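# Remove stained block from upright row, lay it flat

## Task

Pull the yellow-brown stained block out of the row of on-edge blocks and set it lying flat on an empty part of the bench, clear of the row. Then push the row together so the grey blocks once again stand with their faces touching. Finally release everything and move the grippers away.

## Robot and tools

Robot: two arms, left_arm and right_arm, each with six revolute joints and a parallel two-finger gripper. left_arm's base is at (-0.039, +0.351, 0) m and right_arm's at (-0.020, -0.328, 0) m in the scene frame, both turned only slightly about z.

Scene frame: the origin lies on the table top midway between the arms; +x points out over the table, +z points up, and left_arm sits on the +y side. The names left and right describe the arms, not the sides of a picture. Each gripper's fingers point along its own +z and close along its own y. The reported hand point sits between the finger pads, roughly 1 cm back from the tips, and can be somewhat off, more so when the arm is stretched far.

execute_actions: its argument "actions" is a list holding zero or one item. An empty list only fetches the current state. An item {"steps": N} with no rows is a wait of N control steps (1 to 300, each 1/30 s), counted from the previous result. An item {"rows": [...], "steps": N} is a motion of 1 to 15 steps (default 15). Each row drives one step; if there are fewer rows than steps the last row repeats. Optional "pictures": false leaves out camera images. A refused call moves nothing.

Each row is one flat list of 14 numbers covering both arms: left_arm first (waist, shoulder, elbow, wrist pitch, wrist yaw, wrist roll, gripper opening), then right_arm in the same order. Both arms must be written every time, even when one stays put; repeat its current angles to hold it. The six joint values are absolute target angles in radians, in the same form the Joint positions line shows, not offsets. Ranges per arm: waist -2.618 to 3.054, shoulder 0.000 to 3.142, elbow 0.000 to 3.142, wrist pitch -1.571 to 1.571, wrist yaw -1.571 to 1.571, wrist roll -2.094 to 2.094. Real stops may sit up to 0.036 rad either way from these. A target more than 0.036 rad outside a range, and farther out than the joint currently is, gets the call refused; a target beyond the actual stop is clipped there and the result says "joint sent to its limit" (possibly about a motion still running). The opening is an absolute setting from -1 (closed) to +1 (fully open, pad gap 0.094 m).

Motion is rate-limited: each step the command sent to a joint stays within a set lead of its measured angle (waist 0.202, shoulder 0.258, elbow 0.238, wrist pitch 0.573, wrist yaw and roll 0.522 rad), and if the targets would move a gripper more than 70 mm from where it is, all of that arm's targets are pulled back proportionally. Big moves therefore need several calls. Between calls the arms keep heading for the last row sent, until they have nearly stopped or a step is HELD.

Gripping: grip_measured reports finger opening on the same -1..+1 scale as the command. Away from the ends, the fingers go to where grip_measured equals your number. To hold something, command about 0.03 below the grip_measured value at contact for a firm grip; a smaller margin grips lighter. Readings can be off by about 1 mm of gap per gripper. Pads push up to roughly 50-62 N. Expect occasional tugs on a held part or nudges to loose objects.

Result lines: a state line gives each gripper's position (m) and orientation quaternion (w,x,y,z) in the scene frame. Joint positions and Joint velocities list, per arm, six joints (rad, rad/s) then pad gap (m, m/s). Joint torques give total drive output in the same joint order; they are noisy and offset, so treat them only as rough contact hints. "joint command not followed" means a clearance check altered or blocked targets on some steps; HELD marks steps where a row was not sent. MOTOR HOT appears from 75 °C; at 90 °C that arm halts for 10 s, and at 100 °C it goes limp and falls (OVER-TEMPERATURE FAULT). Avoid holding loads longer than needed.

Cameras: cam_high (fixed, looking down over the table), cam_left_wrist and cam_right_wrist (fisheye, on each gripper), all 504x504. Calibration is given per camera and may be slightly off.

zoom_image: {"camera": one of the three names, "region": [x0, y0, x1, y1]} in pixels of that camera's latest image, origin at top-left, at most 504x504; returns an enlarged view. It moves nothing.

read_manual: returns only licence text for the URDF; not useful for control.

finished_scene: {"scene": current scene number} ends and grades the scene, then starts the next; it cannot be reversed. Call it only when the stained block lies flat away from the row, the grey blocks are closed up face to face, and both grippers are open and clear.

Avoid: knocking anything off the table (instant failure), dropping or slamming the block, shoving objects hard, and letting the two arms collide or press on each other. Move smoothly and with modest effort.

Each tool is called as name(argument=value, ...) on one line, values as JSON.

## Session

execute_actions(actions=[])

Scene clock: 0.00 s of 4800.00 s.
left_arm: end_effector_position=(+0.2039, -0.0062, +0.3329) grip_measured=+1.000 end_effector_quat_wxyz=(+0.419, +0.774, +0.469, -0.075) | right_arm: end_effector_position=(+0.0961, -0.0781, +0.3146) grip_measured=+1.000 end_effector_quat_wxyz=(+0.134, -0.363, +0.857, +0.342)
Joint positions: left_arm=[-1.078  1.571  1.783 -0.93   0.254  1.065  0.094] | right_arm=[ 0.786  1.205  1.545 -1.324 -0.501  0.171  0.094]
Joint velocities: left_arm=[-0.022 -0.002 -0.022 -0.051 -0.022  0.007  0.   ] | right_arm=[ 0.002  0.017  0.002 -0.051 -0.022 -0.007  0.   ]
Joint torques (N m, as the arm reports them, + toward a larger angle): no reading
camera_calibration (this result's frames):
cam_left_wrist: T_world_to_cam=[[-0.796642, 0.161978, -0.582344, 0.365638], [0.287169, 0.949176, -0.128834, 0.0386724], [0.531879, -0.269866, -0.802669, 0.262338], [0, 0, 0, 1]] pos_world=[0.140645, -0.0251361, 0.42848]
cam_right_wrist: T_world_to_cam=[[0.614741, -0.603997, -0.507229, 0.0423986], [-0.667566, -0.74094, 0.0732331, 0.0129031], [-0.420059, 0.29359, -0.858694, 0.438208], [0, 0, 0, 1]] pos_world=[0.166623, -0.0934842, 0.396848]

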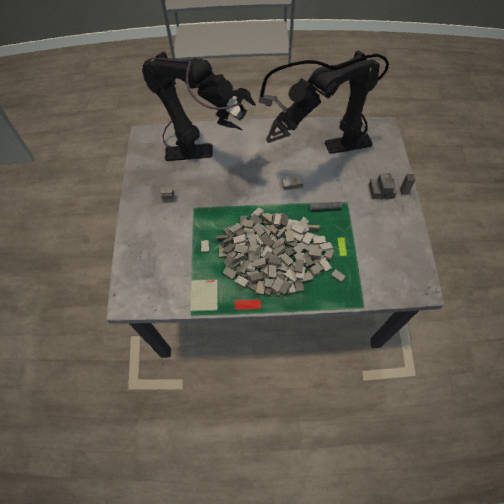

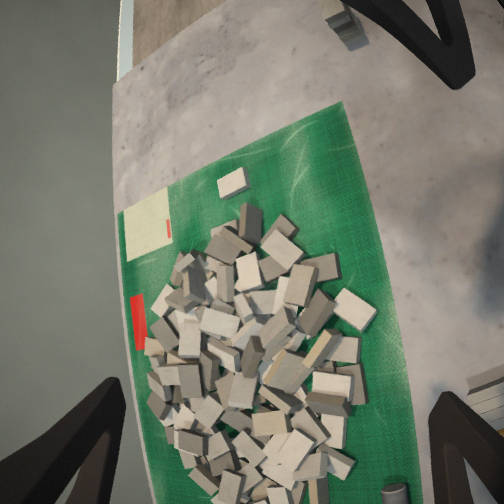

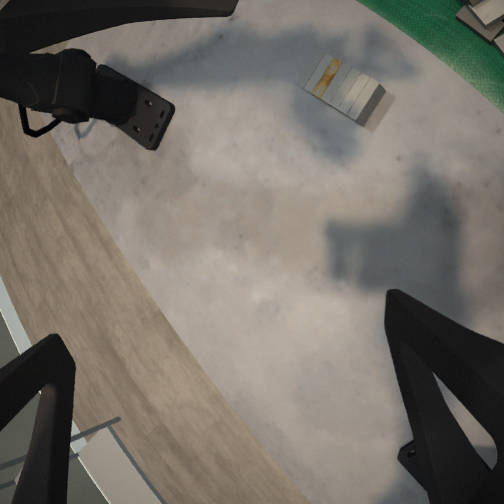

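zoom_image(camera="cam_right_wrist", region=[285, 35, 415, 145])

zoom_image(camera="cam_high", region=[260, 160, 330, 210])

Region (285, 35, 415, 145) of cam_right_wrist's 504x504 image, scaled by 3.877, with more detail than that image has; it fills the top 426 rows of this view, and the rest is white.

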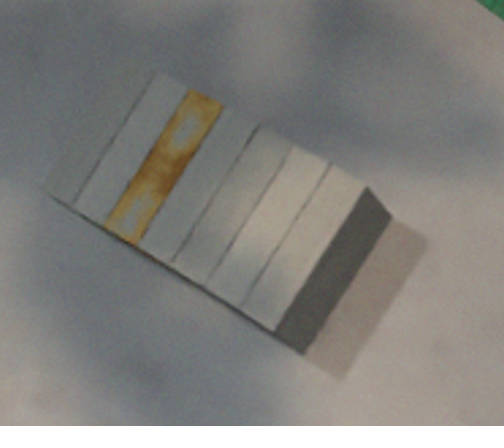

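Region (260, 160, 330, 210) of cam_high's 504x504 image, scaled by 7.200, with more detail than that image has; it fills the top 360 rows of this view, and the rest is white.

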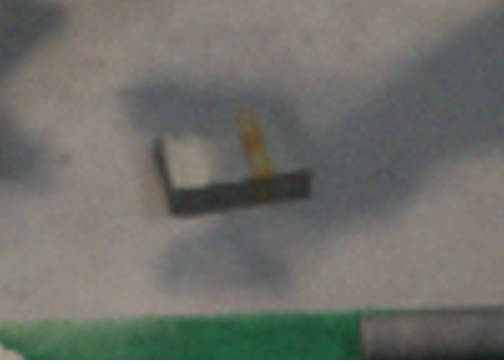

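execute_actions(actions=[{"rows": [
[-1.078,1.571,1.783,-0.93,0.254,1.065,1, 0.77,1.205,1.545,-1.324,-0.501,0.171,1],
[-1.078,1.571,1.783,-0.93,0.254,1.065,1, 0.745,1.205,1.545,-1.324,-0.501,0.171,1],
[-1.078,1.571,1.783,-0.93,0.254,1.065,1, 0.71,1.205,1.545,-1.324,-0.501,0.171,1],
[-1.078,1.571,1.783,-0.935,0.25,1.055,1, 0.67,1.205,1.545,-1.324,-0.501,0.171,1],
[-1.078,1.571,1.783,-0.945,0.242,1.04,0.95, 0.625,1.205,1.545,-1.324,-0.501,0.171,1],
[-1.078,1.571,1.78,-0.958,0.232,1.02,0.9, 0.578,1.205,1.545,-1.324,-0.501,0.171,1],
[-1.078,1.572,1.773,-0.972,0.22,0.995,0.85, 0.53,1.205,1.545,-1.324,-0.501,0.171,1],
[-1.079,1.575,1.762,-0.988,0.206,0.968,0.8, 0.482,1.205,1.545,-1.324,-0.501,0.171,1],
[-1.08,1.58,1.747,-1.005,0.191,0.939,0.75, 0.434,1.205,1.545,-1.324,-0.501,0.171,1],
[-1.081,1.586,1.728,-1.022,0.176,0.909,0.7, 0.387,1.205,1.545,-1.324,-0.501,0.171,1],
[-1.082,1.593,1.706,-1.039,0.161,0.879,0.65, 0.342,1.205,1.545,-1.324,-0.501,0.171,1],
[-1.084,1.601,1.681,-1.056,0.146,0.849,0.6, 0.3,1.205,1.545,-1.324,-0.501,0.171,1],
[-1.086,1.609,1.654,-1.073,0.131,0.819,0.55, 0.262,1.205,1.545,-1.324,-0.501,0.171,1],
[-1.088,1.618,1.626,-1.09,0.116,0.789,0.5, 0.228,1.205,1.545,-1.324,-0.501,0.171,1],
[-1.09,1.627,1.597,-1.107,0.101,0.759,0.45, 0.2,1.205,1.545,-1.324,-0.501,0.171,1]], "steps": 15}], pictures=false)

execute_actions(actions=[{"rows": [
[-1.092,1.636,1.568,-1.123,0.086,0.729,0.4, 0.178,1.205,1.545,-1.324,-0.501,0.171,1],
[-1.094,1.645,1.539,-1.138,0.072,0.7,0.4, 0.162,1.205,1.545,-1.324,-0.501,0.171,1],
[-1.096,1.654,1.51,-1.152,0.058,0.672,0.4, 0.153,1.205,1.545,-1.324,-0.501,0.171,1],
[-1.097,1.662,1.482,-1.165,0.045,0.646,0.4, 0.15,1.205,1.545,-1.324,-0.501,0.171,1],
[-1.097,1.67,1.455,-1.177,0.033,0.622,0.4, 0.15,1.205,1.545,-1.324,-0.501,0.171,1],
[-1.097,1.677,1.43,-1.187,0.023,0.601,0.4, 0.15,1.205,1.545,-1.324,-0.501,0.171,1],
[-1.097,1.684,1.407,-1.195,0.014,0.583,0.4, 0.15,1.205,1.545,-1.324,-0.501,0.171,1],
[-1.097,1.69,1.387,-1.202,0.007,0.568,0.4, 0.15,1.205,1.545,-1.324,-0.501,0.171,1],
[-1.097,1.695,1.37,-1.207,0.002,0.556,0.4, 0.15,1.205,1.545,-1.324,-0.501,0.171,1],
[-1.097,1.699,1.356,-1.21,0,0.548,0.4, 0.15,1.205,1.545,-1.324,-0.501,0.171,1],
[-1.097,1.702,1.345,-1.212,0,0.543,0.4, 0.15,1.205,1.545,-1.324,-0.501,0.171,1],
[-1.097,1.704,1.337,-1.212,0,0.542,0.4, 0.15,1.205,1.545,-1.324,-0.501,0.171,1],
[-1.097,1.705,1.332,-1.212,0,0.542,0.4, 0.15,1.205,1.545,-1.324,-0.501,0.171,1],
[-1.097,1.705,1.33,-1.212,0,0.542,0.4, 0.15,1.205,1.545,-1.324,-0.501,0.171,1]], "steps": 15}], pictures=false)

execute_actions(actions=[{"steps": 12}])

Scene clock: 20.67 s of 4800.00 s.
left_arm: end_effector_position=(+0.2038, +0.0197, +0.2652) grip_measured=+0.475 end_effector_quat_wxyz=(+0.315, +0.742, +0.587, -0.074) | right_arm: end_effector_position=(+0.2066, -0.1710, +0.3144) grip_measured=+1.000 end_effector_quat_wxyz=(+0.219, -0.126, +0.922, +0.294)
Joint positions: left_arm=[-1.078  1.584  1.666 -1.011  0.159  0.88   0.069] | right_arm=[ 0.258  1.205  1.545 -1.324 -0.498  0.171  0.094]
Joint velocities: left_arm=[ 0.007  0.222 -0.799 -0.447 -0.432 -0.755 -0.047] | right_arm=[-0.96   0.007 -0.017  0.007  0.022  0.037  0.   ]
Joint torques (N m, as the arm reports them, + toward a larger angle): left_arm=[-1.15 -3.56  5.23  1.18  0.06 -0.05] | right_arm=[ 0.16 -2.18  4.98  1.09 -0.32  0.02]
Steps of this call (steps 1 to 90: nothing new was sent; then 17.17 s passed at rest; steps 91 to 105: all 15 steps of this action). Readings (joint positions):
91: left_arm=[-1.078 1.571 1.783 -0.930 0.254 1.065] | right_arm=[0.785 1.205 1.545 -1.324 -0.501 0.171]
92: left_arm=[-1.078 1.571 1.783 -0.930 0.253 1.065] | right_arm=[0.778 1.205 1.545 -1.324 -0.501 0.171]
94: left_arm=[-1.078 1.571 1.783 -0.930 0.253 1.065] | right_arm=[0.736 1.205 1.545 -1.324 -0.503 0.171]
98: left_arm=[-1.078 1.571 1.783 -0.942 0.236 1.036] | right_arm=[0.567 1.205 1.545 -1.324 -0.503 0.171]
105: the state above

Scene clock: 21.17 s of 4800.00 s.
left_arm: end_effector_position=(+0.1544, +0.1143, +0.0996) grip_measured=+0.402 end_effector_quat_wxyz=(-0.000, +0.665, +0.747, -0.006) | right_arm: end_effector_position=(+0.2213, -0.1946, +0.3143) grip_measured=+1.000 end_effector_quat_wxyz=(+0.233, -0.080, +0.927, +0.282)
Joint positions: left_arm=[-1.088  1.706  1.338 -1.201  0.012  0.575  0.066] | right_arm=[ 0.157  1.205  1.545 -1.324 -0.497  0.171  0.094]
Joint velocities: left_arm=[ 0.012 -0.007 -0.032 -0.081 -0.095 -0.154 -0.   ] | right_arm=[-0.002 -0.017  0.007  0.095 -0.037  0.037  0.   ]
Joint torques (N m, as the arm reports them, + toward a larger angle): left_arm=[-0.88 -6.15  5.85  0.55 -0.05  0.01] | right_arm=[-0.66 -2.19  4.94  1.1  -0.31  0.  ]
Steps of this call (steps 1 to 15: all 15 steps of this action). Readings (joint positions):
1: left_arm=[-1.079 1.594 1.637 -1.026 0.145 0.852] | right_arm=[0.227 1.205 1.545 -1.324 -0.497 0.171]
2: left_arm=[-1.080 1.606 1.607 -1.042 0.131 0.825] | right_arm=[0.201 1.205 1.545 -1.324 -0.497 0.171]
4: left_arm=[-1.084 1.634 1.544 -1.074 0.102 0.769] | right_arm=[0.169 1.205 1.545 -1.324 -0.497 0.171]
8: left_arm=[-1.088 1.684 1.426 -1.137 0.053 0.669] | right_arm=[0.157 1.205 1.545 -1.324 -0.497 0.171]
15: the state above

Scene clock: 21.57 s of 4800.00 s.
left_arm: end_effector_position=(+0.1551, +0.1158, +0.0995) grip_measured=+0.402 end_effector_quat_wxyz=(-0.001, +0.656, +0.755, -0.001) | right_arm: end_effector_position=(+0.2213, -0.1946, +0.3143) grip_measured=+1.000 end_effector_quat_wxyz=(+0.233, -0.080, +0.927, +0.282)
Joint positions: left_arm=[-1.088  1.706  1.337 -1.204  0.003  0.55   0.066] | right_arm=[ 0.157  1.205  1.545 -1.324 -0.497  0.171  0.094]
Joint velocities: left_arm=[ 0.002 -0.007 -0.002 -0.007  0.022 -0.037  0.001] | right_arm=[-0.007  0.002  0.022 -0.081  0.007  0.051  0.   ]
Joint torques (N m, as the arm reports them, + toward a larger angle): left_arm=[-0.71 -6.34  5.76  0.36 -0.06 -0.05] | right_arm=[-0.69 -2.2   4.95  1.11 -0.31  0.01]
Steps of this call (steps 1 to 12: the robot went on to your last target). Readings (joint positions):
1: left_arm=[-1.088 1.706 1.337 -1.203 0.010 0.569] | right_arm=[0.157 1.205 1.545 -1.324 -0.497 0.171]
2: left_arm=[-1.088 1.706 1.337 -1.204 0.008 0.565] | right_arm=[0.157 1.205 1.545 -1.324 -0.497 0.171]
4: left_arm=[-1.088 1.706 1.337 -1.204 0.006 0.559] | right_arm=[0.157 1.205 1.545 -1.324 -0.497 0.171]
8: left_arm=[-1.088 1.706 1.337 -1.204 0.004 0.552] | right_arm=[0.157 1.205 1.545 -1.324 -0.497 0.171]
12: the state above
camera_calibration (this result's frames):
cam_left_wrist: T_world_to_cam=[[-0.984462, -0.172979, -0.0302189, 0.184054], [-0.163187, 0.837677, 0.521217, -0.0751371], [-0.0648462, 0.51805, -0.852889, 0.140171], [0, 0, 0, 1]] pos_world=[0.178022, 0.0221627, 0.164275]
cam_right_wrist: T_world_to_cam=[[0.140695, -0.85204, -0.504214, -0.0494449], [-0.976106, -0.204558, 0.0732983, 0.182862], [-0.165594, 0.481854, -0.860462, 0.505659], [0, 0, 0, 1]] pos_world=[0.269184, -0.248377, 0.396766]

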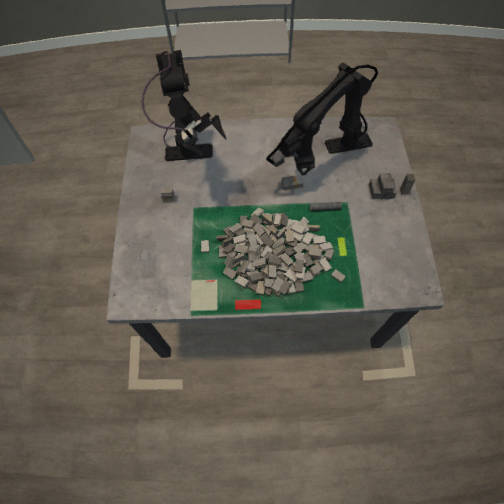

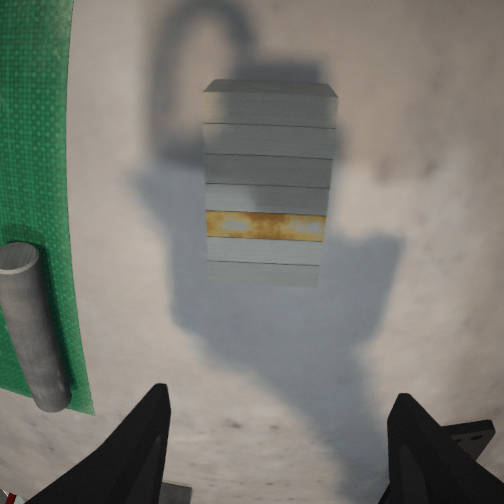

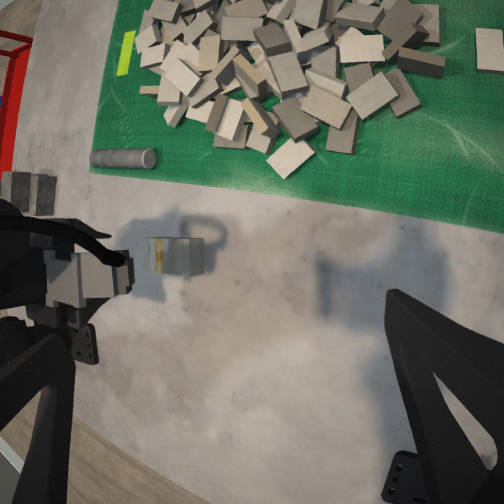

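zoom_image(camera="cam_left_wrist", region=[160, 70, 390, 300])

Region (160, 70, 390, 300) of cam_left_wrist's 504x504 image, scaled by 2.191, with more detail than that image has.

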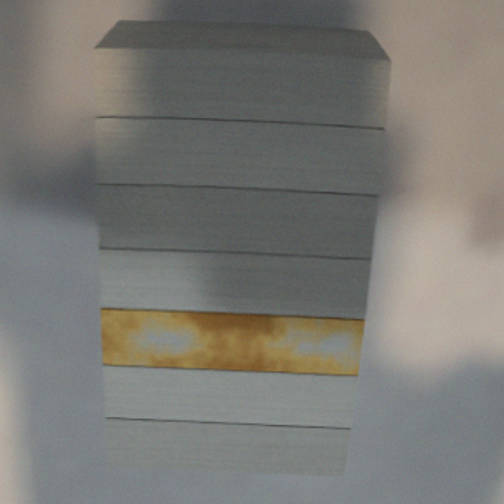

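execute_actions(actions=[{"rows": [
[-1.09,1.707,1.327,-1.19,0,0.548,0.4, 0.15,1.205,1.545,-1.324,-0.501,0.171,1],
[-1.084,1.711,1.32,-1.17,0,0.552,0.4, 0.15,1.205,1.545,-1.324,-0.501,0.171,1],
[-1.079,1.716,1.311,-1.15,0,0.555,0.4, 0.15,1.205,1.545,-1.324,-0.501,0.171,1],
[-1.075,1.722,1.3,-1.13,0,0.557,0.4, 0.15,1.205,1.545,-1.324,-0.501,0.171,1],
[-1.072,1.728,1.289,-1.11,0,0.558,0.4, 0.15,1.205,1.545,-1.324,-0.501,0.171,1],
[-1.07,1.734,1.278,-1.09,0,0.558,0.4, 0.15,1.205,1.545,-1.324,-0.501,0.171,1],
[-1.07,1.74,1.267,-1.07,0,0.558,0.4, 0.15,1.205,1.545,-1.324,-0.501,0.171,1],
[-1.07,1.746,1.256,-1.051,0,0.558,0.4, 0.15,1.205,1.545,-1.324,-0.501,0.171,1],
[-1.07,1.752,1.245,-1.032,0,0.558,0.4, 0.15,1.205,1.545,-1.324,-0.501,0.171,1],
[-1.07,1.758,1.234,-1.014,0,0.558,0.4, 0.15,1.205,1.545,-1.324,-0.501,0.171,1],
[-1.07,1.764,1.223,-0.997,0,0.558,0.4, 0.15,1.205,1.545,-1.324,-0.501,0.171,1],
[-1.07,1.77,1.212,-0.981,0,0.558,0.4, 0.15,1.205,1.545,-1.324,-0.501,0.171,1],
[-1.07,1.776,1.201,-0.966,0,0.558,0.4, 0.15,1.205,1.545,-1.324,-0.501,0.171,1],
[-1.07,1.782,1.191,-0.952,0,0.558,0.4, 0.15,1.205,1.545,-1.324,-0.501,0.171,1],
[-1.07,1.787,1.182,-0.94,0,0.558,0.4, 0.15,1.205,1.545,-1.324,-0.501,0.171,1]], "steps": 15}], pictures=false)

execute_actions(actions=[{"rows": [
[-1.07,1.792,1.174,-0.93,0,0.558,0.4, 0.15,1.205,1.545,-1.324,-0.501,0.171,1],
[-1.07,1.796,1.167,-0.922,0,0.558,0.4, 0.15,1.205,1.545,-1.324,-0.501,0.171,1],
[-1.07,1.8,1.161,-0.916,0,0.558,0.4, 0.15,1.205,1.545,-1.324,-0.501,0.171,1],
[-1.07,1.803,1.156,-0.913,0,0.558,0.4, 0.15,1.205,1.545,-1.324,-0.501,0.171,1],
[-1.07,1.805,1.153,-0.912,0,0.558,0.4, 0.15,1.205,1.545,-1.324,-0.501,0.171,1]], "steps": 15}], pictures=false)

execute_actions(actions=[{"steps": 6}])

zoom_image(camera="cam_left_wrist", region=[140, 330, 440, 500])

Scene clock: 64.67 s of 4800.00 s.
left_arm: end_effector_position=(+0.1603, +0.1147, +0.0492) grip_measured=+0.402 end_effector_quat_wxyz=(-0.005, +0.653, +0.757, -0.000) | right_arm: end_effector_position=(+0.2213, -0.1946, +0.3143) grip_measured=+1.000 end_effector_quat_wxyz=(+0.233, -0.080, +0.927, +0.282)
Joint positions: left_arm=[-1.078  1.771  1.209 -1.018  0.002  0.552  0.066] | right_arm=[ 0.157  1.205  1.545 -1.324 -0.497  0.171  0.094]
Joint velocities: left_arm=[-0.007  0.178 -0.295  0.462 -0.066 -0.051  0.   ] | right_arm=[-0.002 -0.007 -0.007  0.007 -0.022 -0.022  0.   ]
Joint torques (N m, as the arm reports them, + toward a larger angle): left_arm=[ 0.7  -5.99  5.23  0.55 -0.02  0.03] | right_arm=[-0.65 -2.19  4.97  1.11 -0.32  0.  ]
Steps of this call (steps 1 to 30: the robot went on to your last target; steps 31 to 90: nothing new was sent; then 39.60 s passed at rest; steps 91 to 105: all 15 steps of this action). Readings (joint positions):
91: left_arm=[-1.088 1.706 1.337 -1.204 0.002 0.548] | right_arm=[0.157 1.205 1.545 -1.324 -0.497 0.171]
92: left_arm=[-1.088 1.706 1.337 -1.202 0.002 0.548] | right_arm=[0.157 1.205 1.545 -1.324 -0.497 0.171]
94: left_arm=[-1.088 1.706 1.330 -1.187 0.002 0.549] | right_arm=[0.157 1.205 1.545 -1.324 -0.497 0.171]
98: left_arm=[-1.082 1.717 1.291 -1.131 0.002 0.551] | right_arm=[0.157 1.205 1.545 -1.324 -0.497 0.171]
105: the state above

Scene clock: 65.17 s of 4800.00 s.
left_arm: end_effector_position=(+0.1627, +0.1119, +0.0299) grip_measured=+0.402 end_effector_quat_wxyz=(+0.001, +0.653, +0.757, -0.001) | right_arm: end_effector_position=(+0.2213, -0.1946, +0.3143) grip_measured=+1.000 end_effector_quat_wxyz=(+0.233, -0.080, +0.927, +0.282)
Joint positions: left_arm=[-1.078  1.8    1.163 -0.931  0.002  0.552  0.066] | right_arm=[ 0.157  1.205  1.545 -1.324 -0.497  0.171  0.094]
Joint velocities: left_arm=[ 0.002 -0.007 -0.002  0.037  0.007  0.007 -0.001] | right_arm=[-0.007 -0.007 -0.002 -0.007 -0.007 -0.051  0.   ]
Joint torques (N m, as the arm reports them, + toward a larger angle): left_arm=[ 0.79 -6.37  5.26  0.6  -0.03  0.  ] | right_arm=[-0.66 -2.21  4.96  1.1  -0.31 -0.01]
Steps of this call (steps 1 to 15: all 15 steps of this action). Readings (joint positions):
1: left_arm=[-1.078 1.777 1.199 -1.004 0.002 0.552] | right_arm=[0.157 1.205 1.545 -1.324 -0.497 0.171]
2: left_arm=[-1.078 1.782 1.190 -0.991 0.002 0.552] | right_arm=[0.157 1.205 1.545 -1.324 -0.497 0.171]
4: left_arm=[-1.078 1.791 1.176 -0.970 0.002 0.552] | right_arm=[0.157 1.205 1.545 -1.324 -0.497 0.171]
8: left_arm=[-1.078 1.800 1.163 -0.947 0.002 0.552] | right_arm=[0.157 1.205 1.545 -1.324 -0.497 0.171]
15: the state above

Scene clock: 65.37 s of 4800.00 s.
left_arm: end_effector_position=(+0.1631, +0.1113, +0.0299) grip_measured=+0.402 end_effector_quat_wxyz=(+0.003, +0.653, +0.757, -0.001) | right_arm: end_effector_position=(+0.2213, -0.1946, +0.3143) grip_measured=+1.000 end_effector_quat_wxyz=(+0.233, -0.080, +0.927, +0.282)
Joint positions: left_arm=[-1.078  1.8    1.163 -0.929  0.002  0.552  0.066] | right_arm=[ 0.157  1.205  1.545 -1.324 -0.497  0.171  0.094]
Joint velocities: left_arm=[-0.007 -0.022 -0.007 -0.022 -0.022  0.037 -0.001] | right_arm=[ 0.002  0.002  0.002 -0.022  0.007  0.007  0.   ]
Joint torques (N m, as the arm reports them, + toward a larger angle): left_arm=[ 0.73 -6.27  5.2   0.61 -0.02  0.04] | right_arm=[-0.65 -2.2   4.92  1.11 -0.31  0.  ]
Steps of this call (steps 1 to 6: the robot went on to your last target). Readings (joint positions):
1: left_arm=[-1.078 1.800 1.163 -0.931 0.002 0.552] | right_arm=[0.157 1.205 1.545 -1.324 -0.497 0.171]
2: left_arm=[-1.078 1.800 1.163 -0.930 0.002 0.552] | right_arm=[0.157 1.205 1.545 -1.324 -0.497 0.171]
4: left_arm=[-1.078 1.800 1.163 -0.929 0.002 0.552] | right_arm=[0.157 1.205 1.545 -1.324 -0.497 0.171]
6: the state above
camera_calibration (this result's frames):
cam_left_wrist: T_world_to_cam=[[-0.98301, -0.180259, -0.0346134, 0.189754], [-0.172006, 0.83882, 0.516522, -0.0323392], [-0.0640734, 0.5137, -0.855574, 0.0840832], [0, 0, 0, 1]] pos_world=[0.186355, 0.0181381, 0.0952114]
cam_right_wrist: T_world_to_cam=[[0.140695, -0.85204, -0.504214, -0.0494449], [-0.976106, -0.204558, 0.0732983, 0.182862], [-0.165594, 0.481854, -0.860462, 0.505659], [0, 0, 0, 1]] pos_world=[0.269184, -0.248377, 0.396766]

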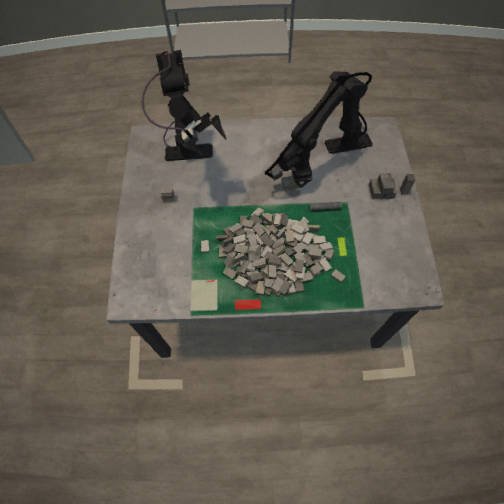

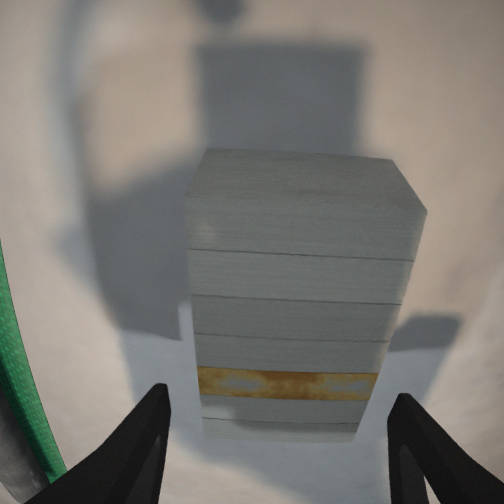

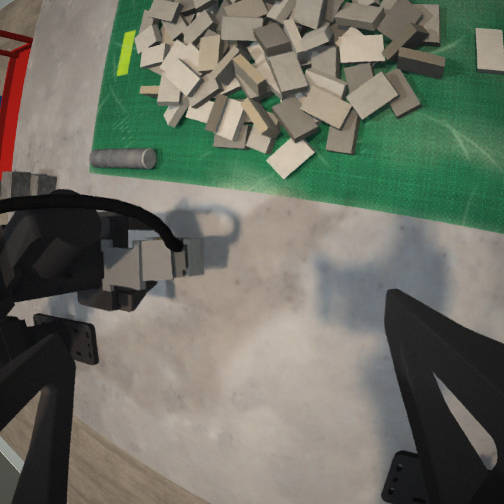

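Region (140, 330, 440, 500) of cam_left_wrist's 504x504 image, scaled by 1.680, with more detail than that image has; it fills the top 286 rows of this view, and the rest is white.

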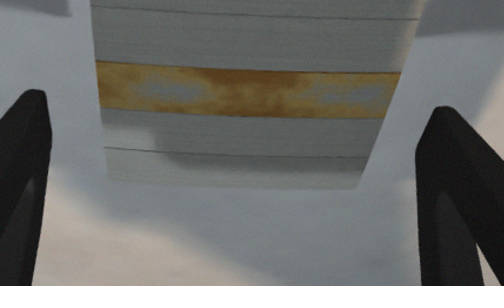

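zoom_image(camera="cam_left_wrist", region=[170, 130, 450, 280])

Region (170, 130, 450, 280) of cam_left_wrist's 504x504 image, scaled by 1.800, with more detail than that image has; it fills the top 270 rows of this view, and the rest is white.

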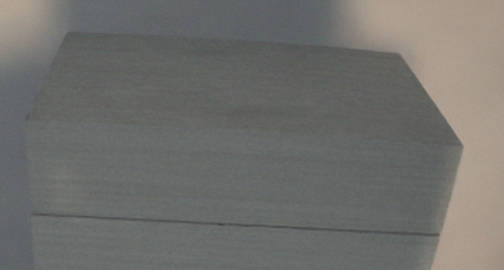

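execute_actions(actions=[{"rows": [
[-1.075,1.809,1.153,-0.909,0,0.558,0.36, 0.15,1.205,1.545,-1.324,-0.501,0.171,1],
[-1.078,1.813,1.153,-0.906,0,0.558,0.32, 0.15,1.205,1.545,-1.324,-0.501,0.171,1],
[-1.078,1.816,1.153,-0.903,0,0.558,0.28, 0.15,1.205,1.545,-1.324,-0.501,0.171,1],
[-1.078,1.816,1.153,-0.901,0,0.558,0.24, 0.15,1.205,1.545,-1.324,-0.501,0.171,1],
[-1.078,1.816,1.153,-0.901,0,0.558,0.2, 0.15,1.205,1.545,-1.324,-0.501,0.171,1],
[-1.078,1.816,1.153,-0.901,0,0.558,0.16, 0.15,1.205,1.545,-1.324,-0.501,0.171,1],
[-1.078,1.816,1.153,-0.901,0,0.558,0.12, 0.15,1.205,1.545,-1.324,-0.501,0.171,1]], "steps": 15}])

zoom_image(camera="cam_left_wrist", region=[140, 330, 440, 500])

Scene clock: 87.13 s of 4800.00 s.
left_arm: end_effector_position=(+0.1649, +0.1092, +0.0299) grip_measured=+0.122 end_effector_quat_wxyz=(+0.008, +0.653, +0.757, -0.002) | right_arm: end_effector_position=(+0.2213, -0.1946, +0.3143) grip_measured=+1.000 end_effector_quat_wxyz=(+0.233, -0.080, +0.927, +0.282)
Joint positions: left_arm=[-1.078  1.8    1.163 -0.918  0.002  0.553  0.053] | right_arm=[ 0.157  1.205  1.545 -1.324 -0.497  0.171  0.094]
Joint velocities: left_arm=[-0.012 -0.007  0.012 -0.022 -0.022 -0.007  0.   ] | right_arm=[-0.012  0.017 -0.002  0.051 -0.022  0.007  0.   ]
Joint torques (N m, as the arm reports them, + toward a larger angle): left_arm=[-0.08 -5.46  5.15  0.63 -0.05  0.08] | right_arm=[-0.66 -2.22  4.94  1.1  -0.31  0.01]
Steps of this call (steps 1 to 15: the robot went on to your last target; steps 16 to 90: nothing new was sent; then 18.27 s passed at rest; steps 91 to 105: all 15 steps of this action). Readings (joint positions):
91: left_arm=[-1.078 1.800 1.163 -0.928 0.002 0.552] | right_arm=[0.157 1.205 1.545 -1.324 -0.497 0.171]
92: left_arm=[-1.078 1.800 1.163 -0.927 0.002 0.552] | right_arm=[0.157 1.205 1.545 -1.324 -0.497 0.171]
94: left_arm=[-1.078 1.800 1.163 -0.925 0.002 0.552] | right_arm=[0.157 1.205 1.545 -1.324 -0.497 0.171]
98: left_arm=[-1.078 1.800 1.163 -0.920 0.002 0.553] | right_arm=[0.157 1.205 1.545 -1.324 -0.497 0.171]
105: the state above
camera_calibration (this result's frames):
cam_left_wrist: T_world_to_cam=[[-0.982812, -0.1802, -0.0400938, 0.191242], [-0.175337, 0.843222, 0.508168, -0.0299656], [-0.057764, 0.506463, -0.860324, 0.0851942], [0, 0, 0, 1]] pos_world=[0.187622, 0.0165817, 0.0961898]
cam_right_wrist: T_world_to_cam=[[0.140695, -0.85204, -0.504214, -0.0494449], [-0.976106, -0.204558, 0.0732983, 0.182862], [-0.165594, 0.481854, -0.860462, 0.505659], [0, 0, 0, 1]] pos_world=[0.269184, -0.248377, 0.396766]

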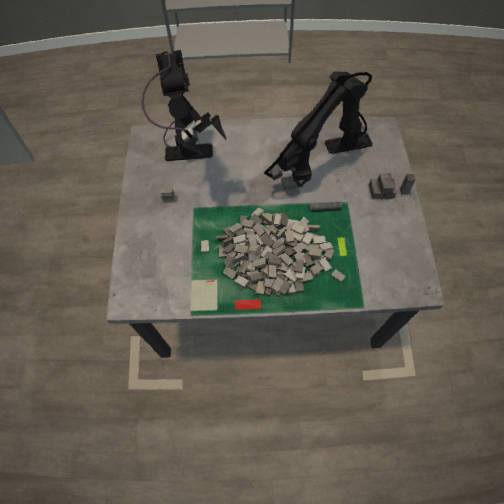

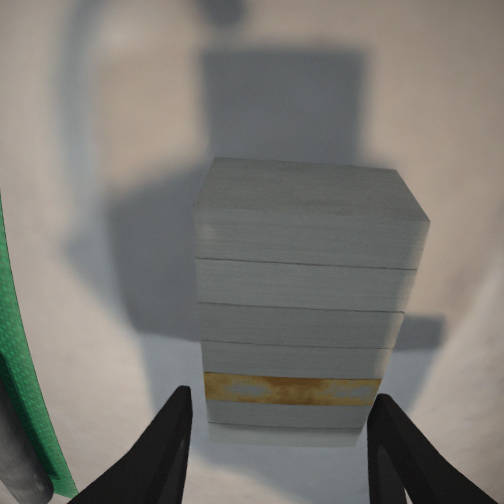

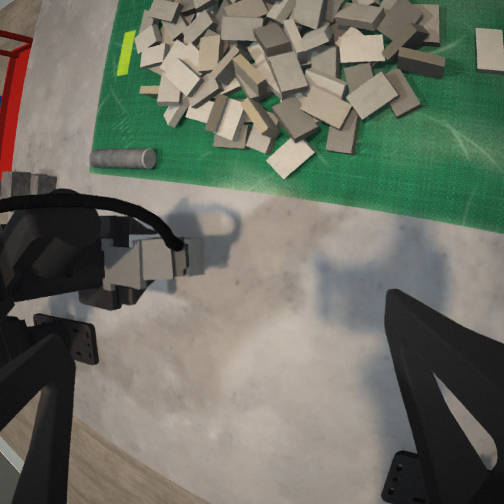

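Region (140, 330, 440, 500) of cam_left_wrist's 504x504 image, scaled by 1.680, with more detail than that image has; it fills the top 286 rows of this view, and the rest is white.

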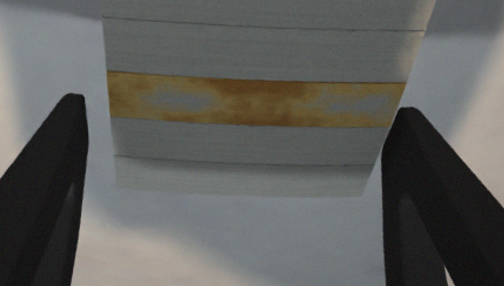

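execute_actions(actions=[{"rows": [
[-1.078,1.82,1.153,-0.903,0,0.558,0.12, 0.15,1.205,1.545,-1.324,-0.501,0.171,1],
[-1.078,1.823,1.153,-0.903,0,0.558,0.12, 0.15,1.205,1.545,-1.324,-0.501,0.171,1],
[-1.078,1.823,1.153,-0.903,0,0.558,0.12, 0.15,1.205,1.545,-1.324,-0.501,0.171,1],
[-1.078,1.818,1.153,-0.903,0,0.558,0.12, 0.15,1.205,1.545,-1.324,-0.501,0.171,1],
[-1.078,1.815,1.153,-0.903,0,0.558,0.12, 0.15,1.205,1.545,-1.324,-0.501,0.171,1]], "steps": 12}], pictures=false)

Scene clock: 91.13 s of 4800.00 s.
left_arm: end_effector_position=(+0.1644, +0.1098, +0.0268) grip_measured=+0.122 end_effector_quat_wxyz=(+0.003, +0.653, +0.757, -0.002) | right_arm: end_effector_position=(+0.2213, -0.1946, +0.3143) grip_measured=+1.000 end_effector_quat_wxyz=(+0.233, -0.080, +0.927, +0.282)
Joint positions: left_arm=[-1.078  1.81   1.163 -0.917  0.002  0.553  0.053] | right_arm=[ 0.157  1.205  1.545 -1.324 -0.497  0.171  0.094]
Joint velocities: left_arm=[ 0.002 -0.012 -0.012 -0.007 -0.022 -0.022 -0.001] | right_arm=[ 0.007  0.007  0.007 -0.007  0.051 -0.051  0.   ]
Joint torques (N m, as the arm reports them, + toward a larger angle): left_arm=[-0.13 -6.35  5.17  0.61 -0.05  0.  ] | right_arm=[-0.68 -2.23  4.93  1.11 -0.31  0.02]
Steps of this call (steps 1 to 15: the robot went on to your last target; steps 16 to 90: nothing new was sent; then 0.60 s passed at rest; steps 91 to 102: all 12 steps of this action). Readings (joint positions):
91: left_arm=[-1.078 1.800 1.163 -0.917 0.002 0.553] | right_arm=[0.157 1.205 1.545 -1.324 -0.497 0.171]
92: left_arm=[-1.078 1.803 1.163 -0.917 0.002 0.553] | right_arm=[0.157 1.205 1.545 -1.324 -0.497 0.171]
94: left_arm=[-1.078 1.808 1.163 -0.917 0.002 0.553] | right_arm=[0.157 1.205 1.545 -1.324 -0.497 0.171]
98: left_arm=[-1.078 1.810 1.163 -0.917 0.002 0.553] | right_arm=[0.157 1.205 1.545 -1.324 -0.497 0.171]
102: the state above

execute_actions(actions=[{"rows": [
[-1.078,1.812,1.157,-0.906,0,0.558,0.09, 0.15,1.205,1.545,-1.324,-0.501,0.171,1],
[-1.078,1.812,1.157,-0.906,0,0.558,0.06, 0.15,1.205,1.545,-1.324,-0.501,0.171,1],
[-1.078,1.812,1.157,-0.906,0,0.558,0.03, 0.15,1.205,1.545,-1.324,-0.501,0.171,1],
[-1.078,1.812,1.157,-0.906,0,0.558,0.005, 0.15,1.205,1.545,-1.324,-0.501,0.171,1],
[-1.078,1.812,1.157,-0.906,0,0.558,-0.015, 0.15,1.205,1.545,-1.324,-0.501,0.171,1],
[-1.078,1.812,1.157,-0.906,0,0.558,-0.035, 0.15,1.205,1.545,-1.324,-0.501,0.171,1],
[-1.078,1.812,1.157,-0.906,0,0.558,-0.05, 0.15,1.205,1.545,-1.324,-0.501,0.171,1],
[-1.078,1.812,1.157,-0.906,0,0.558,-0.065, 0.15,1.205,1.545,-1.324,-0.501,0.171,1],
[-1.078,1.812,1.157,-0.906,0,0.558,-0.08, 0.15,1.205,1.545,-1.324,-0.501,0.171,1],
[-1.078,1.812,1.157,-0.906,0,0.558,-0.095, 0.15,1.205,1.545,-1.324,-0.501,0.171,1],
[-1.078,1.812,1.157,-0.906,0,0.558,-0.11, 0.15,1.205,1.545,-1.324,-0.501,0.171,1],
[-1.078,1.812,1.157,-0.906,0,0.558,-0.125, 0.15,1.205,1.545,-1.324,-0.501,0.171,1]], "steps": 15}])

zoom_image(camera="cam_left_wrist", region=[160, 360, 420, 500])

Scene clock: 97.17 s of 4800.00 s.
left_arm: end_effector_position=(+0.1644, +0.1097, +0.0268) grip_measured=-0.084 end_effector_quat_wxyz=(+0.003, +0.653, +0.757, -0.002) | right_arm: end_effector_position=(+0.2213, -0.1946, +0.3143) grip_measured=+1.000 end_effector_quat_wxyz=(+0.233, -0.080, +0.927, +0.282)
Joint positions: left_arm=[-1.078  1.81   1.163 -0.917  0.002  0.553  0.043] | right_arm=[ 0.157  1.205  1.545 -1.324 -0.497  0.171  0.094]
Joint velocities: left_arm=[-0.007 -0.002  0.002  0.007  0.037  0.081 -0.001] | right_arm=[-0.002 -0.002 -0.012  0.051 -0.007 -0.051  0.   ]
Joint torques (N m, as the arm reports them, + toward a larger angle): left_arm=[-0.01 -6.63  5.41  0.56 -0.07  0.  ] | right_arm=[-0.68 -2.22  4.95  1.11 -0.32  0.  ]
Steps of this call (steps 1 to 15: the robot went on to your last target; steps 16 to 90: nothing new was sent; then 2.53 s passed at rest; steps 91 to 105: all 15 steps of this action). Readings (joint positions):
91: left_arm=[-1.078 1.810 1.163 -0.917 0.002 0.553] | right_arm=[0.157 1.205 1.545 -1.324 -0.497 0.171]
92: left_arm=[-1.078 1.810 1.163 -0.917 0.002 0.553] | right_arm=[0.157 1.205 1.545 -1.324 -0.497 0.171]
94: left_arm=[-1.078 1.810 1.163 -0.917 0.002 0.553] | right_arm=[0.157 1.205 1.545 -1.324 -0.497 0.171]
98: left_arm=[-1.078 1.810 1.163 -0.917 0.002 0.553] | right_arm=[0.157 1.205 1.545 -1.324 -0.497 0.171]
105: the state above
camera_calibration (this result's frames):
cam_left_wrist: T_world_to_cam=[[-0.983055, -0.179931, -0.0350404, 0.190593], [-0.172041, 0.839614, 0.515218, -0.0291836], [-0.0632833, 0.512516, -0.856343, 0.0823423], [0, 0, 0, 1]] pos_world=[0.187554, 0.0165949, 0.0922276]
cam_right_wrist: T_world_to_cam=[[0.140695, -0.85204, -0.504214, -0.0494449], [-0.976106, -0.204558, 0.0732983, 0.182862], [-0.165594, 0.481854, -0.860462, 0.505659], [0, 0, 0, 1]] pos_world=[0.269184, -0.248377, 0.396766]

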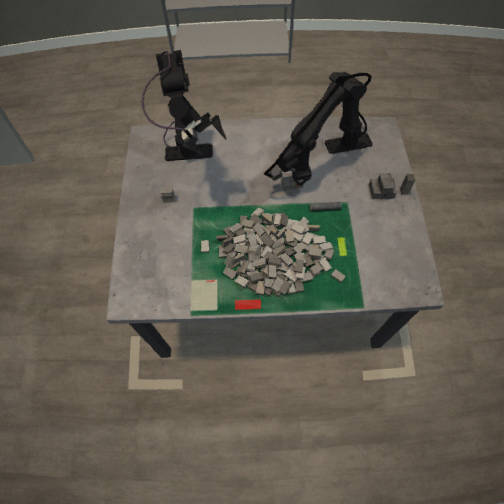

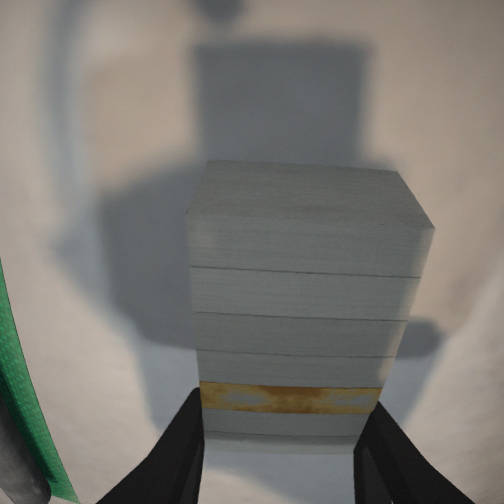

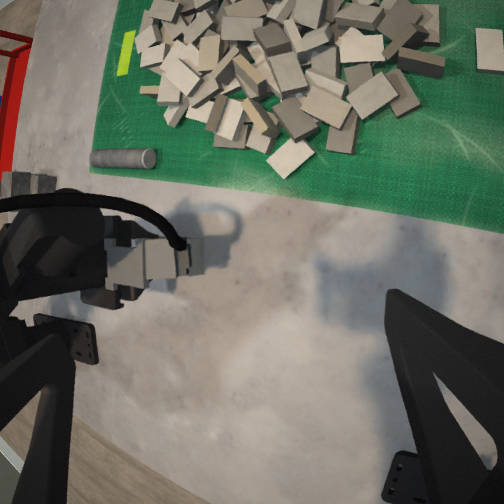

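Region (160, 360, 420, 500) of cam_left_wrist's 504x504 image, scaled by 1.938, with more detail than that image has; it fills the top 271 rows of this view, and the rest is white.

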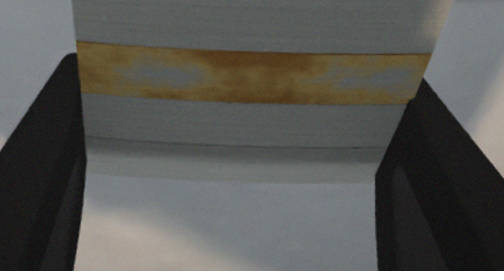

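execute_actions(actions=[{"rows": [
[-1.073,1.8,1.157,-0.904,0,0.56,-0.12, 0.15,1.205,1.545,-1.324,-0.501,0.171,1],
[-1.068,1.79,1.155,-0.902,0,0.563,-0.12, 0.15,1.205,1.545,-1.324,-0.501,0.171,1],
[-1.064,1.782,1.152,-0.901,0,0.566,-0.12, 0.15,1.205,1.545,-1.324,-0.501,0.171,1],
[-1.061,1.776,1.147,-0.9,0,0.569,-0.12, 0.15,1.205,1.545,-1.324,-0.501,0.171,1],
[-1.058,1.771,1.141,-0.899,0,0.572,-0.12, 0.15,1.205,1.545,-1.324,-0.501,0.171,1],
[-1.056,1.766,1.135,-0.898,0,0.575,-0.12, 0.15,1.205,1.545,-1.324,-0.501,0.171,1],
[-1.054,1.761,1.129,-0.897,0,0.578,-0.12, 0.15,1.205,1.545,-1.324,-0.501,0.171,1],
[-1.051,1.756,1.123,-0.896,0,0.581,-0.12, 0.15,1.205,1.545,-1.324,-0.501,0.171,1],
[-1.049,1.751,1.117,-0.895,0,0.584,-0.12, 0.15,1.205,1.545,-1.324,-0.501,0.171,1],
[-1.046,1.746,1.111,-0.894,0,0.586,-0.12, 0.15,1.205,1.545,-1.324,-0.501,0.171,1],
[-1.044,1.741,1.105,-0.893,0,0.588,-0.12, 0.15,1.205,1.545,-1.324,-0.501,0.171,1],
[-1.042,1.737,1.099,-0.893,0,0.589,-0.12, 0.15,1.205,1.545,-1.324,-0.501,0.171,1],
[-1.04,1.733,1.094,-0.893,0,0.59,-0.12, 0.15,1.205,1.545,-1.324,-0.501,0.171,1],
[-1.039,1.73,1.09,-0.893,0,0.59,-0.12, 0.15,1.205,1.545,-1.324,-0.501,0.171,1],
[-1.039,1.729,1.087,-0.893,0,0.59,-0.12, 0.15,1.205,1.545,-1.324,-0.501,0.171,1]], "steps": 15}], pictures=false)

execute_actions(actions=[{"steps": 10}])

Scene clock: 110.13 s of 4800.00 s.
left_arm: end_effector_position=(+0.1628, +0.1250, +0.0267) grip_measured=-0.084 end_effector_quat_wxyz=(+0.004, +0.652, +0.758, -0.002) | right_arm: end_effector_position=(+0.2213, -0.1946, +0.3143) grip_measured=+1.000 end_effector_quat_wxyz=(+0.233, -0.080, +0.927, +0.282)
Joint positions: left_arm=[-1.049  1.764  1.106 -0.904  0.003  0.579  0.043] | right_arm=[ 0.157  1.205  1.545 -1.324 -0.497  0.171  0.094]
Joint velocities: left_arm=[ 0.037 -0.1   -0.125  0.007 -0.037 -0.066 -0.   ] | right_arm=[-0.007 -0.022 -0.017 -0.037 -0.037 -0.022  0.   ]
Joint torques (N m, as the arm reports them, + toward a larger angle): left_arm=[ 0.57 -8.65  4.9   0.52 -0.01  0.04] | right_arm=[-0.68 -2.19  4.93  1.1  -0.32  0.01]
Steps of this call (steps 1 to 15: the robot went on to your last target; steps 16 to 90: nothing new was sent; then 9.47 s passed at rest; steps 91 to 105: all 15 steps of this action). Readings (joint positions):
91: left_arm=[-1.078 1.810 1.163 -0.917 0.002 0.553] | right_arm=[0.157 1.205 1.545 -1.324 -0.497 0.171]
92: left_arm=[-1.078 1.810 1.163 -0.917 0.002 0.553] | right_arm=[0.157 1.205 1.545 -1.324 -0.497 0.171]
94: left_arm=[-1.077 1.810 1.163 -0.917 0.002 0.556] | right_arm=[0.157 1.205 1.545 -1.324 -0.497 0.171]
98: left_arm=[-1.068 1.797 1.146 -0.907 0.004 0.564] | right_arm=[0.157 1.205 1.545 -1.324 -0.497 0.171]
105: the state above

Scene clock: 110.47 s of 4800.00 s.
left_arm: end_effector_position=(+0.1621, +0.1264, +0.0266) grip_measured=-0.084 end_effector_quat_wxyz=(+0.003, +0.653, +0.757, -0.002) | right_arm: end_effector_position=(+0.2213, -0.1946, +0.3143) grip_measured=+1.000 end_effector_quat_wxyz=(+0.233, -0.080, +0.927, +0.282)
Joint positions: left_arm=[-1.048  1.76   1.1   -0.903  0.003  0.583  0.043] | right_arm=[ 0.157  1.205  1.545 -1.324 -0.497  0.171  0.094]
Joint velocities: left_arm=[-0.002 -0.012 -0.012 -0.037 -0.022  0.022  0.   ] | right_arm=[-0.017 -0.012 -0.002 -0.051  0.066 -0.007  0.   ]
Joint torques (N m, as the arm reports them, + toward a larger angle): left_arm=[ 0.84 -8.61  4.84  0.56 -0.04  0.08] | right_arm=[-0.69 -2.25  4.98  1.11 -0.32  0.01]
Steps of this call (steps 1 to 10: the robot went on to your last target). Readings (joint positions):
1: left_arm=[-1.048 1.762 1.103 -0.904 0.003 0.580] | right_arm=[0.157 1.205 1.545 -1.324 -0.497 0.171]
2: left_arm=[-1.048 1.761 1.101 -0.904 0.003 0.581] | right_arm=[0.157 1.205 1.545 -1.324 -0.497 0.171]
4: left_arm=[-1.048 1.760 1.100 -0.903 0.003 0.582] | right_arm=[0.157 1.205 1.545 -1.324 -0.497 0.171]
8: left_arm=[-1.048 1.760 1.100 -0.903 0.003 0.583] | right_arm=[0.157 1.205 1.545 -1.324 -0.497 0.171]
10: the state above
camera_calibration (this result's frames):
cam_left_wrist: T_world_to_cam=[[-0.983049, -0.179945, -0.0351307, 0.191356], [-0.17213, 0.83985, 0.514804, -0.043522], [-0.063132, 0.512125, -0.856588, 0.0734988], [0, 0, 0, 1]] pos_world=[0.185261, 0.0333449, 0.0920859]
cam_right_wrist: T_world_to_cam=[[0.140695, -0.85204, -0.504214, -0.0494449], [-0.976106, -0.204558, 0.0732983, 0.182862], [-0.165594, 0.481854, -0.860462, 0.505659], [0, 0, 0, 1]] pos_world=[0.269184, -0.248377, 0.396766]

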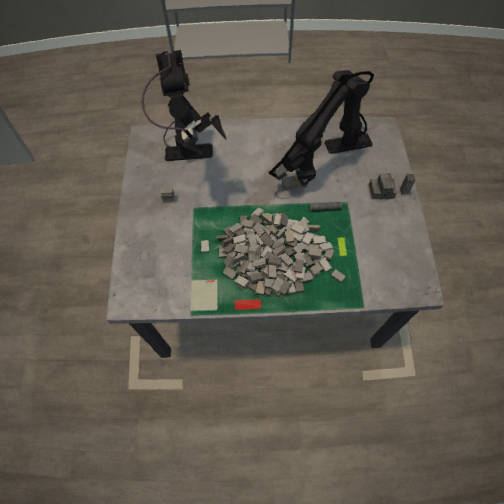

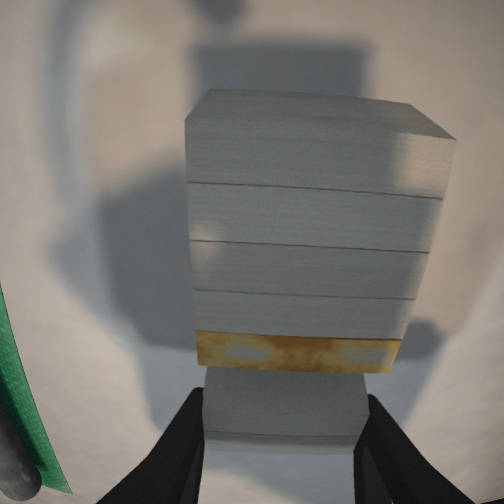

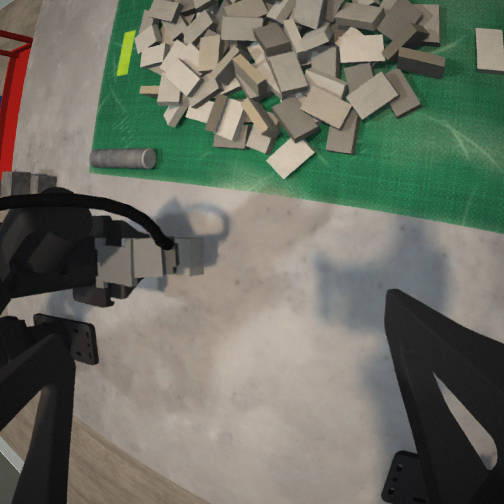

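execute_actions(actions=[])

Scene clock: 121.33 s of 4800.00 s.
left_arm: end_effector_position=(+0.1621, +0.1264, +0.0266) grip_measured=-0.084 end_effector_quat_wxyz=(+0.003, +0.653, +0.757, -0.002) | right_arm: end_effector_position=(+0.2213, -0.1946, +0.3143) grip_measured=+1.000 end_effector_quat_wxyz=(+0.233, -0.080, +0.927, +0.282)
Joint positions: left_arm=[-1.048  1.76   1.1   -0.903  0.003  0.583  0.043] | right_arm=[ 0.157  1.205  1.545 -1.324 -0.497  0.171  0.094]
Joint velocities: left_arm=[ 0.002 -0.012 -0.012 -0.007 -0.051  0.022 -0.   ] | right_arm=[-0.022  0.002  0.002  0.037 -0.051 -0.007  0.   ]
Joint torques (N m, as the arm reports them, + toward a larger angle): left_arm=[ 0.73 -8.51  5.02  0.5  -0.05  0.03] | right_arm=[-0.7  -2.22  4.92  1.11 -0.32  0.01]
Steps of this call (steps 1 to 15: the robot went on to your last target; steps 16 to 90: nothing new was sent; then 7.87 s passed at rest). Readings (joint positions):
1: left_arm=[-1.048 1.760 1.100 -0.903 0.003 0.583] | right_arm=[0.157 1.205 1.545 -1.324 -0.497 0.171]
2: left_arm=[-1.048 1.760 1.100 -0.903 0.003 0.583] | right_arm=[0.157 1.205 1.545 -1.324 -0.497 0.171]
4: left_arm=[-1.048 1.760 1.100 -0.903 0.003 0.583] | right_arm=[0.157 1.205 1.545 -1.324 -0.497 0.171]
8: left_arm=[-1.048 1.760 1.100 -0.903 0.003 0.583] | right_arm=[0.157 1.205 1.545 -1.324 -0.497 0.171]
90: the state above
All arms were judged still, so your last target was given up. Only a new action makes them travel on or press farther. Fingers that are still opening or closing keep moving.
camera_calibration (this result's frames):
cam_left_wrist: T_world_to_cam=[[-0.983118, -0.17957, -0.0351337, 0.191319], [-0.171811, 0.839915, 0.514805, -0.0435819], [-0.0629343, 0.51215, -0.856587, 0.0734636], [0, 0, 0, 1]] pos_world=[0.185225, 0.033336, 0.0920859]
cam_right_wrist: T_world_to_cam=[[0.140695, -0.85204, -0.504214, -0.0494449], [-0.976106, -0.204558, 0.0732983, 0.182862], [-0.165594, 0.481854, -0.860462, 0.505659], [0, 0, 0, 1]] pos_world=[0.269184, -0.248377, 0.396766]

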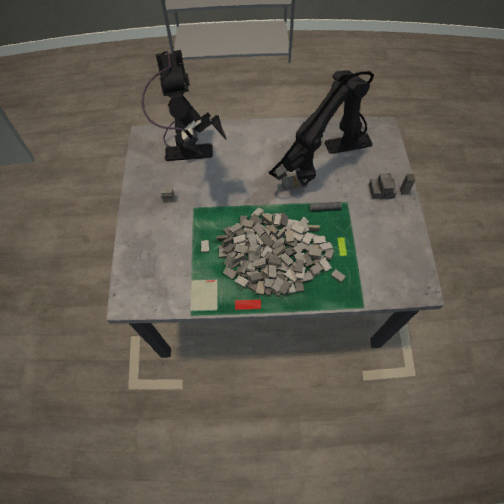

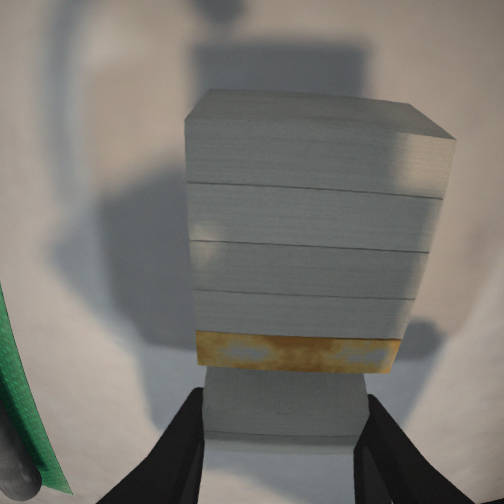

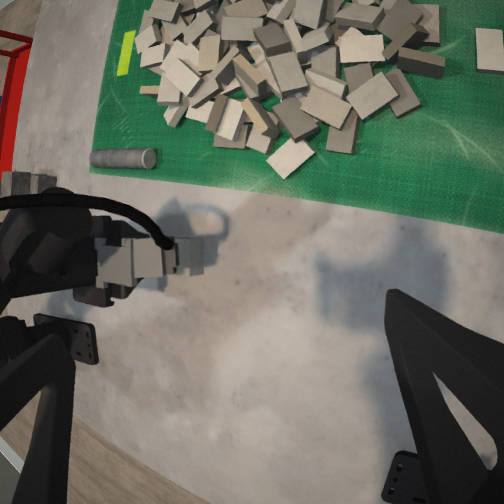

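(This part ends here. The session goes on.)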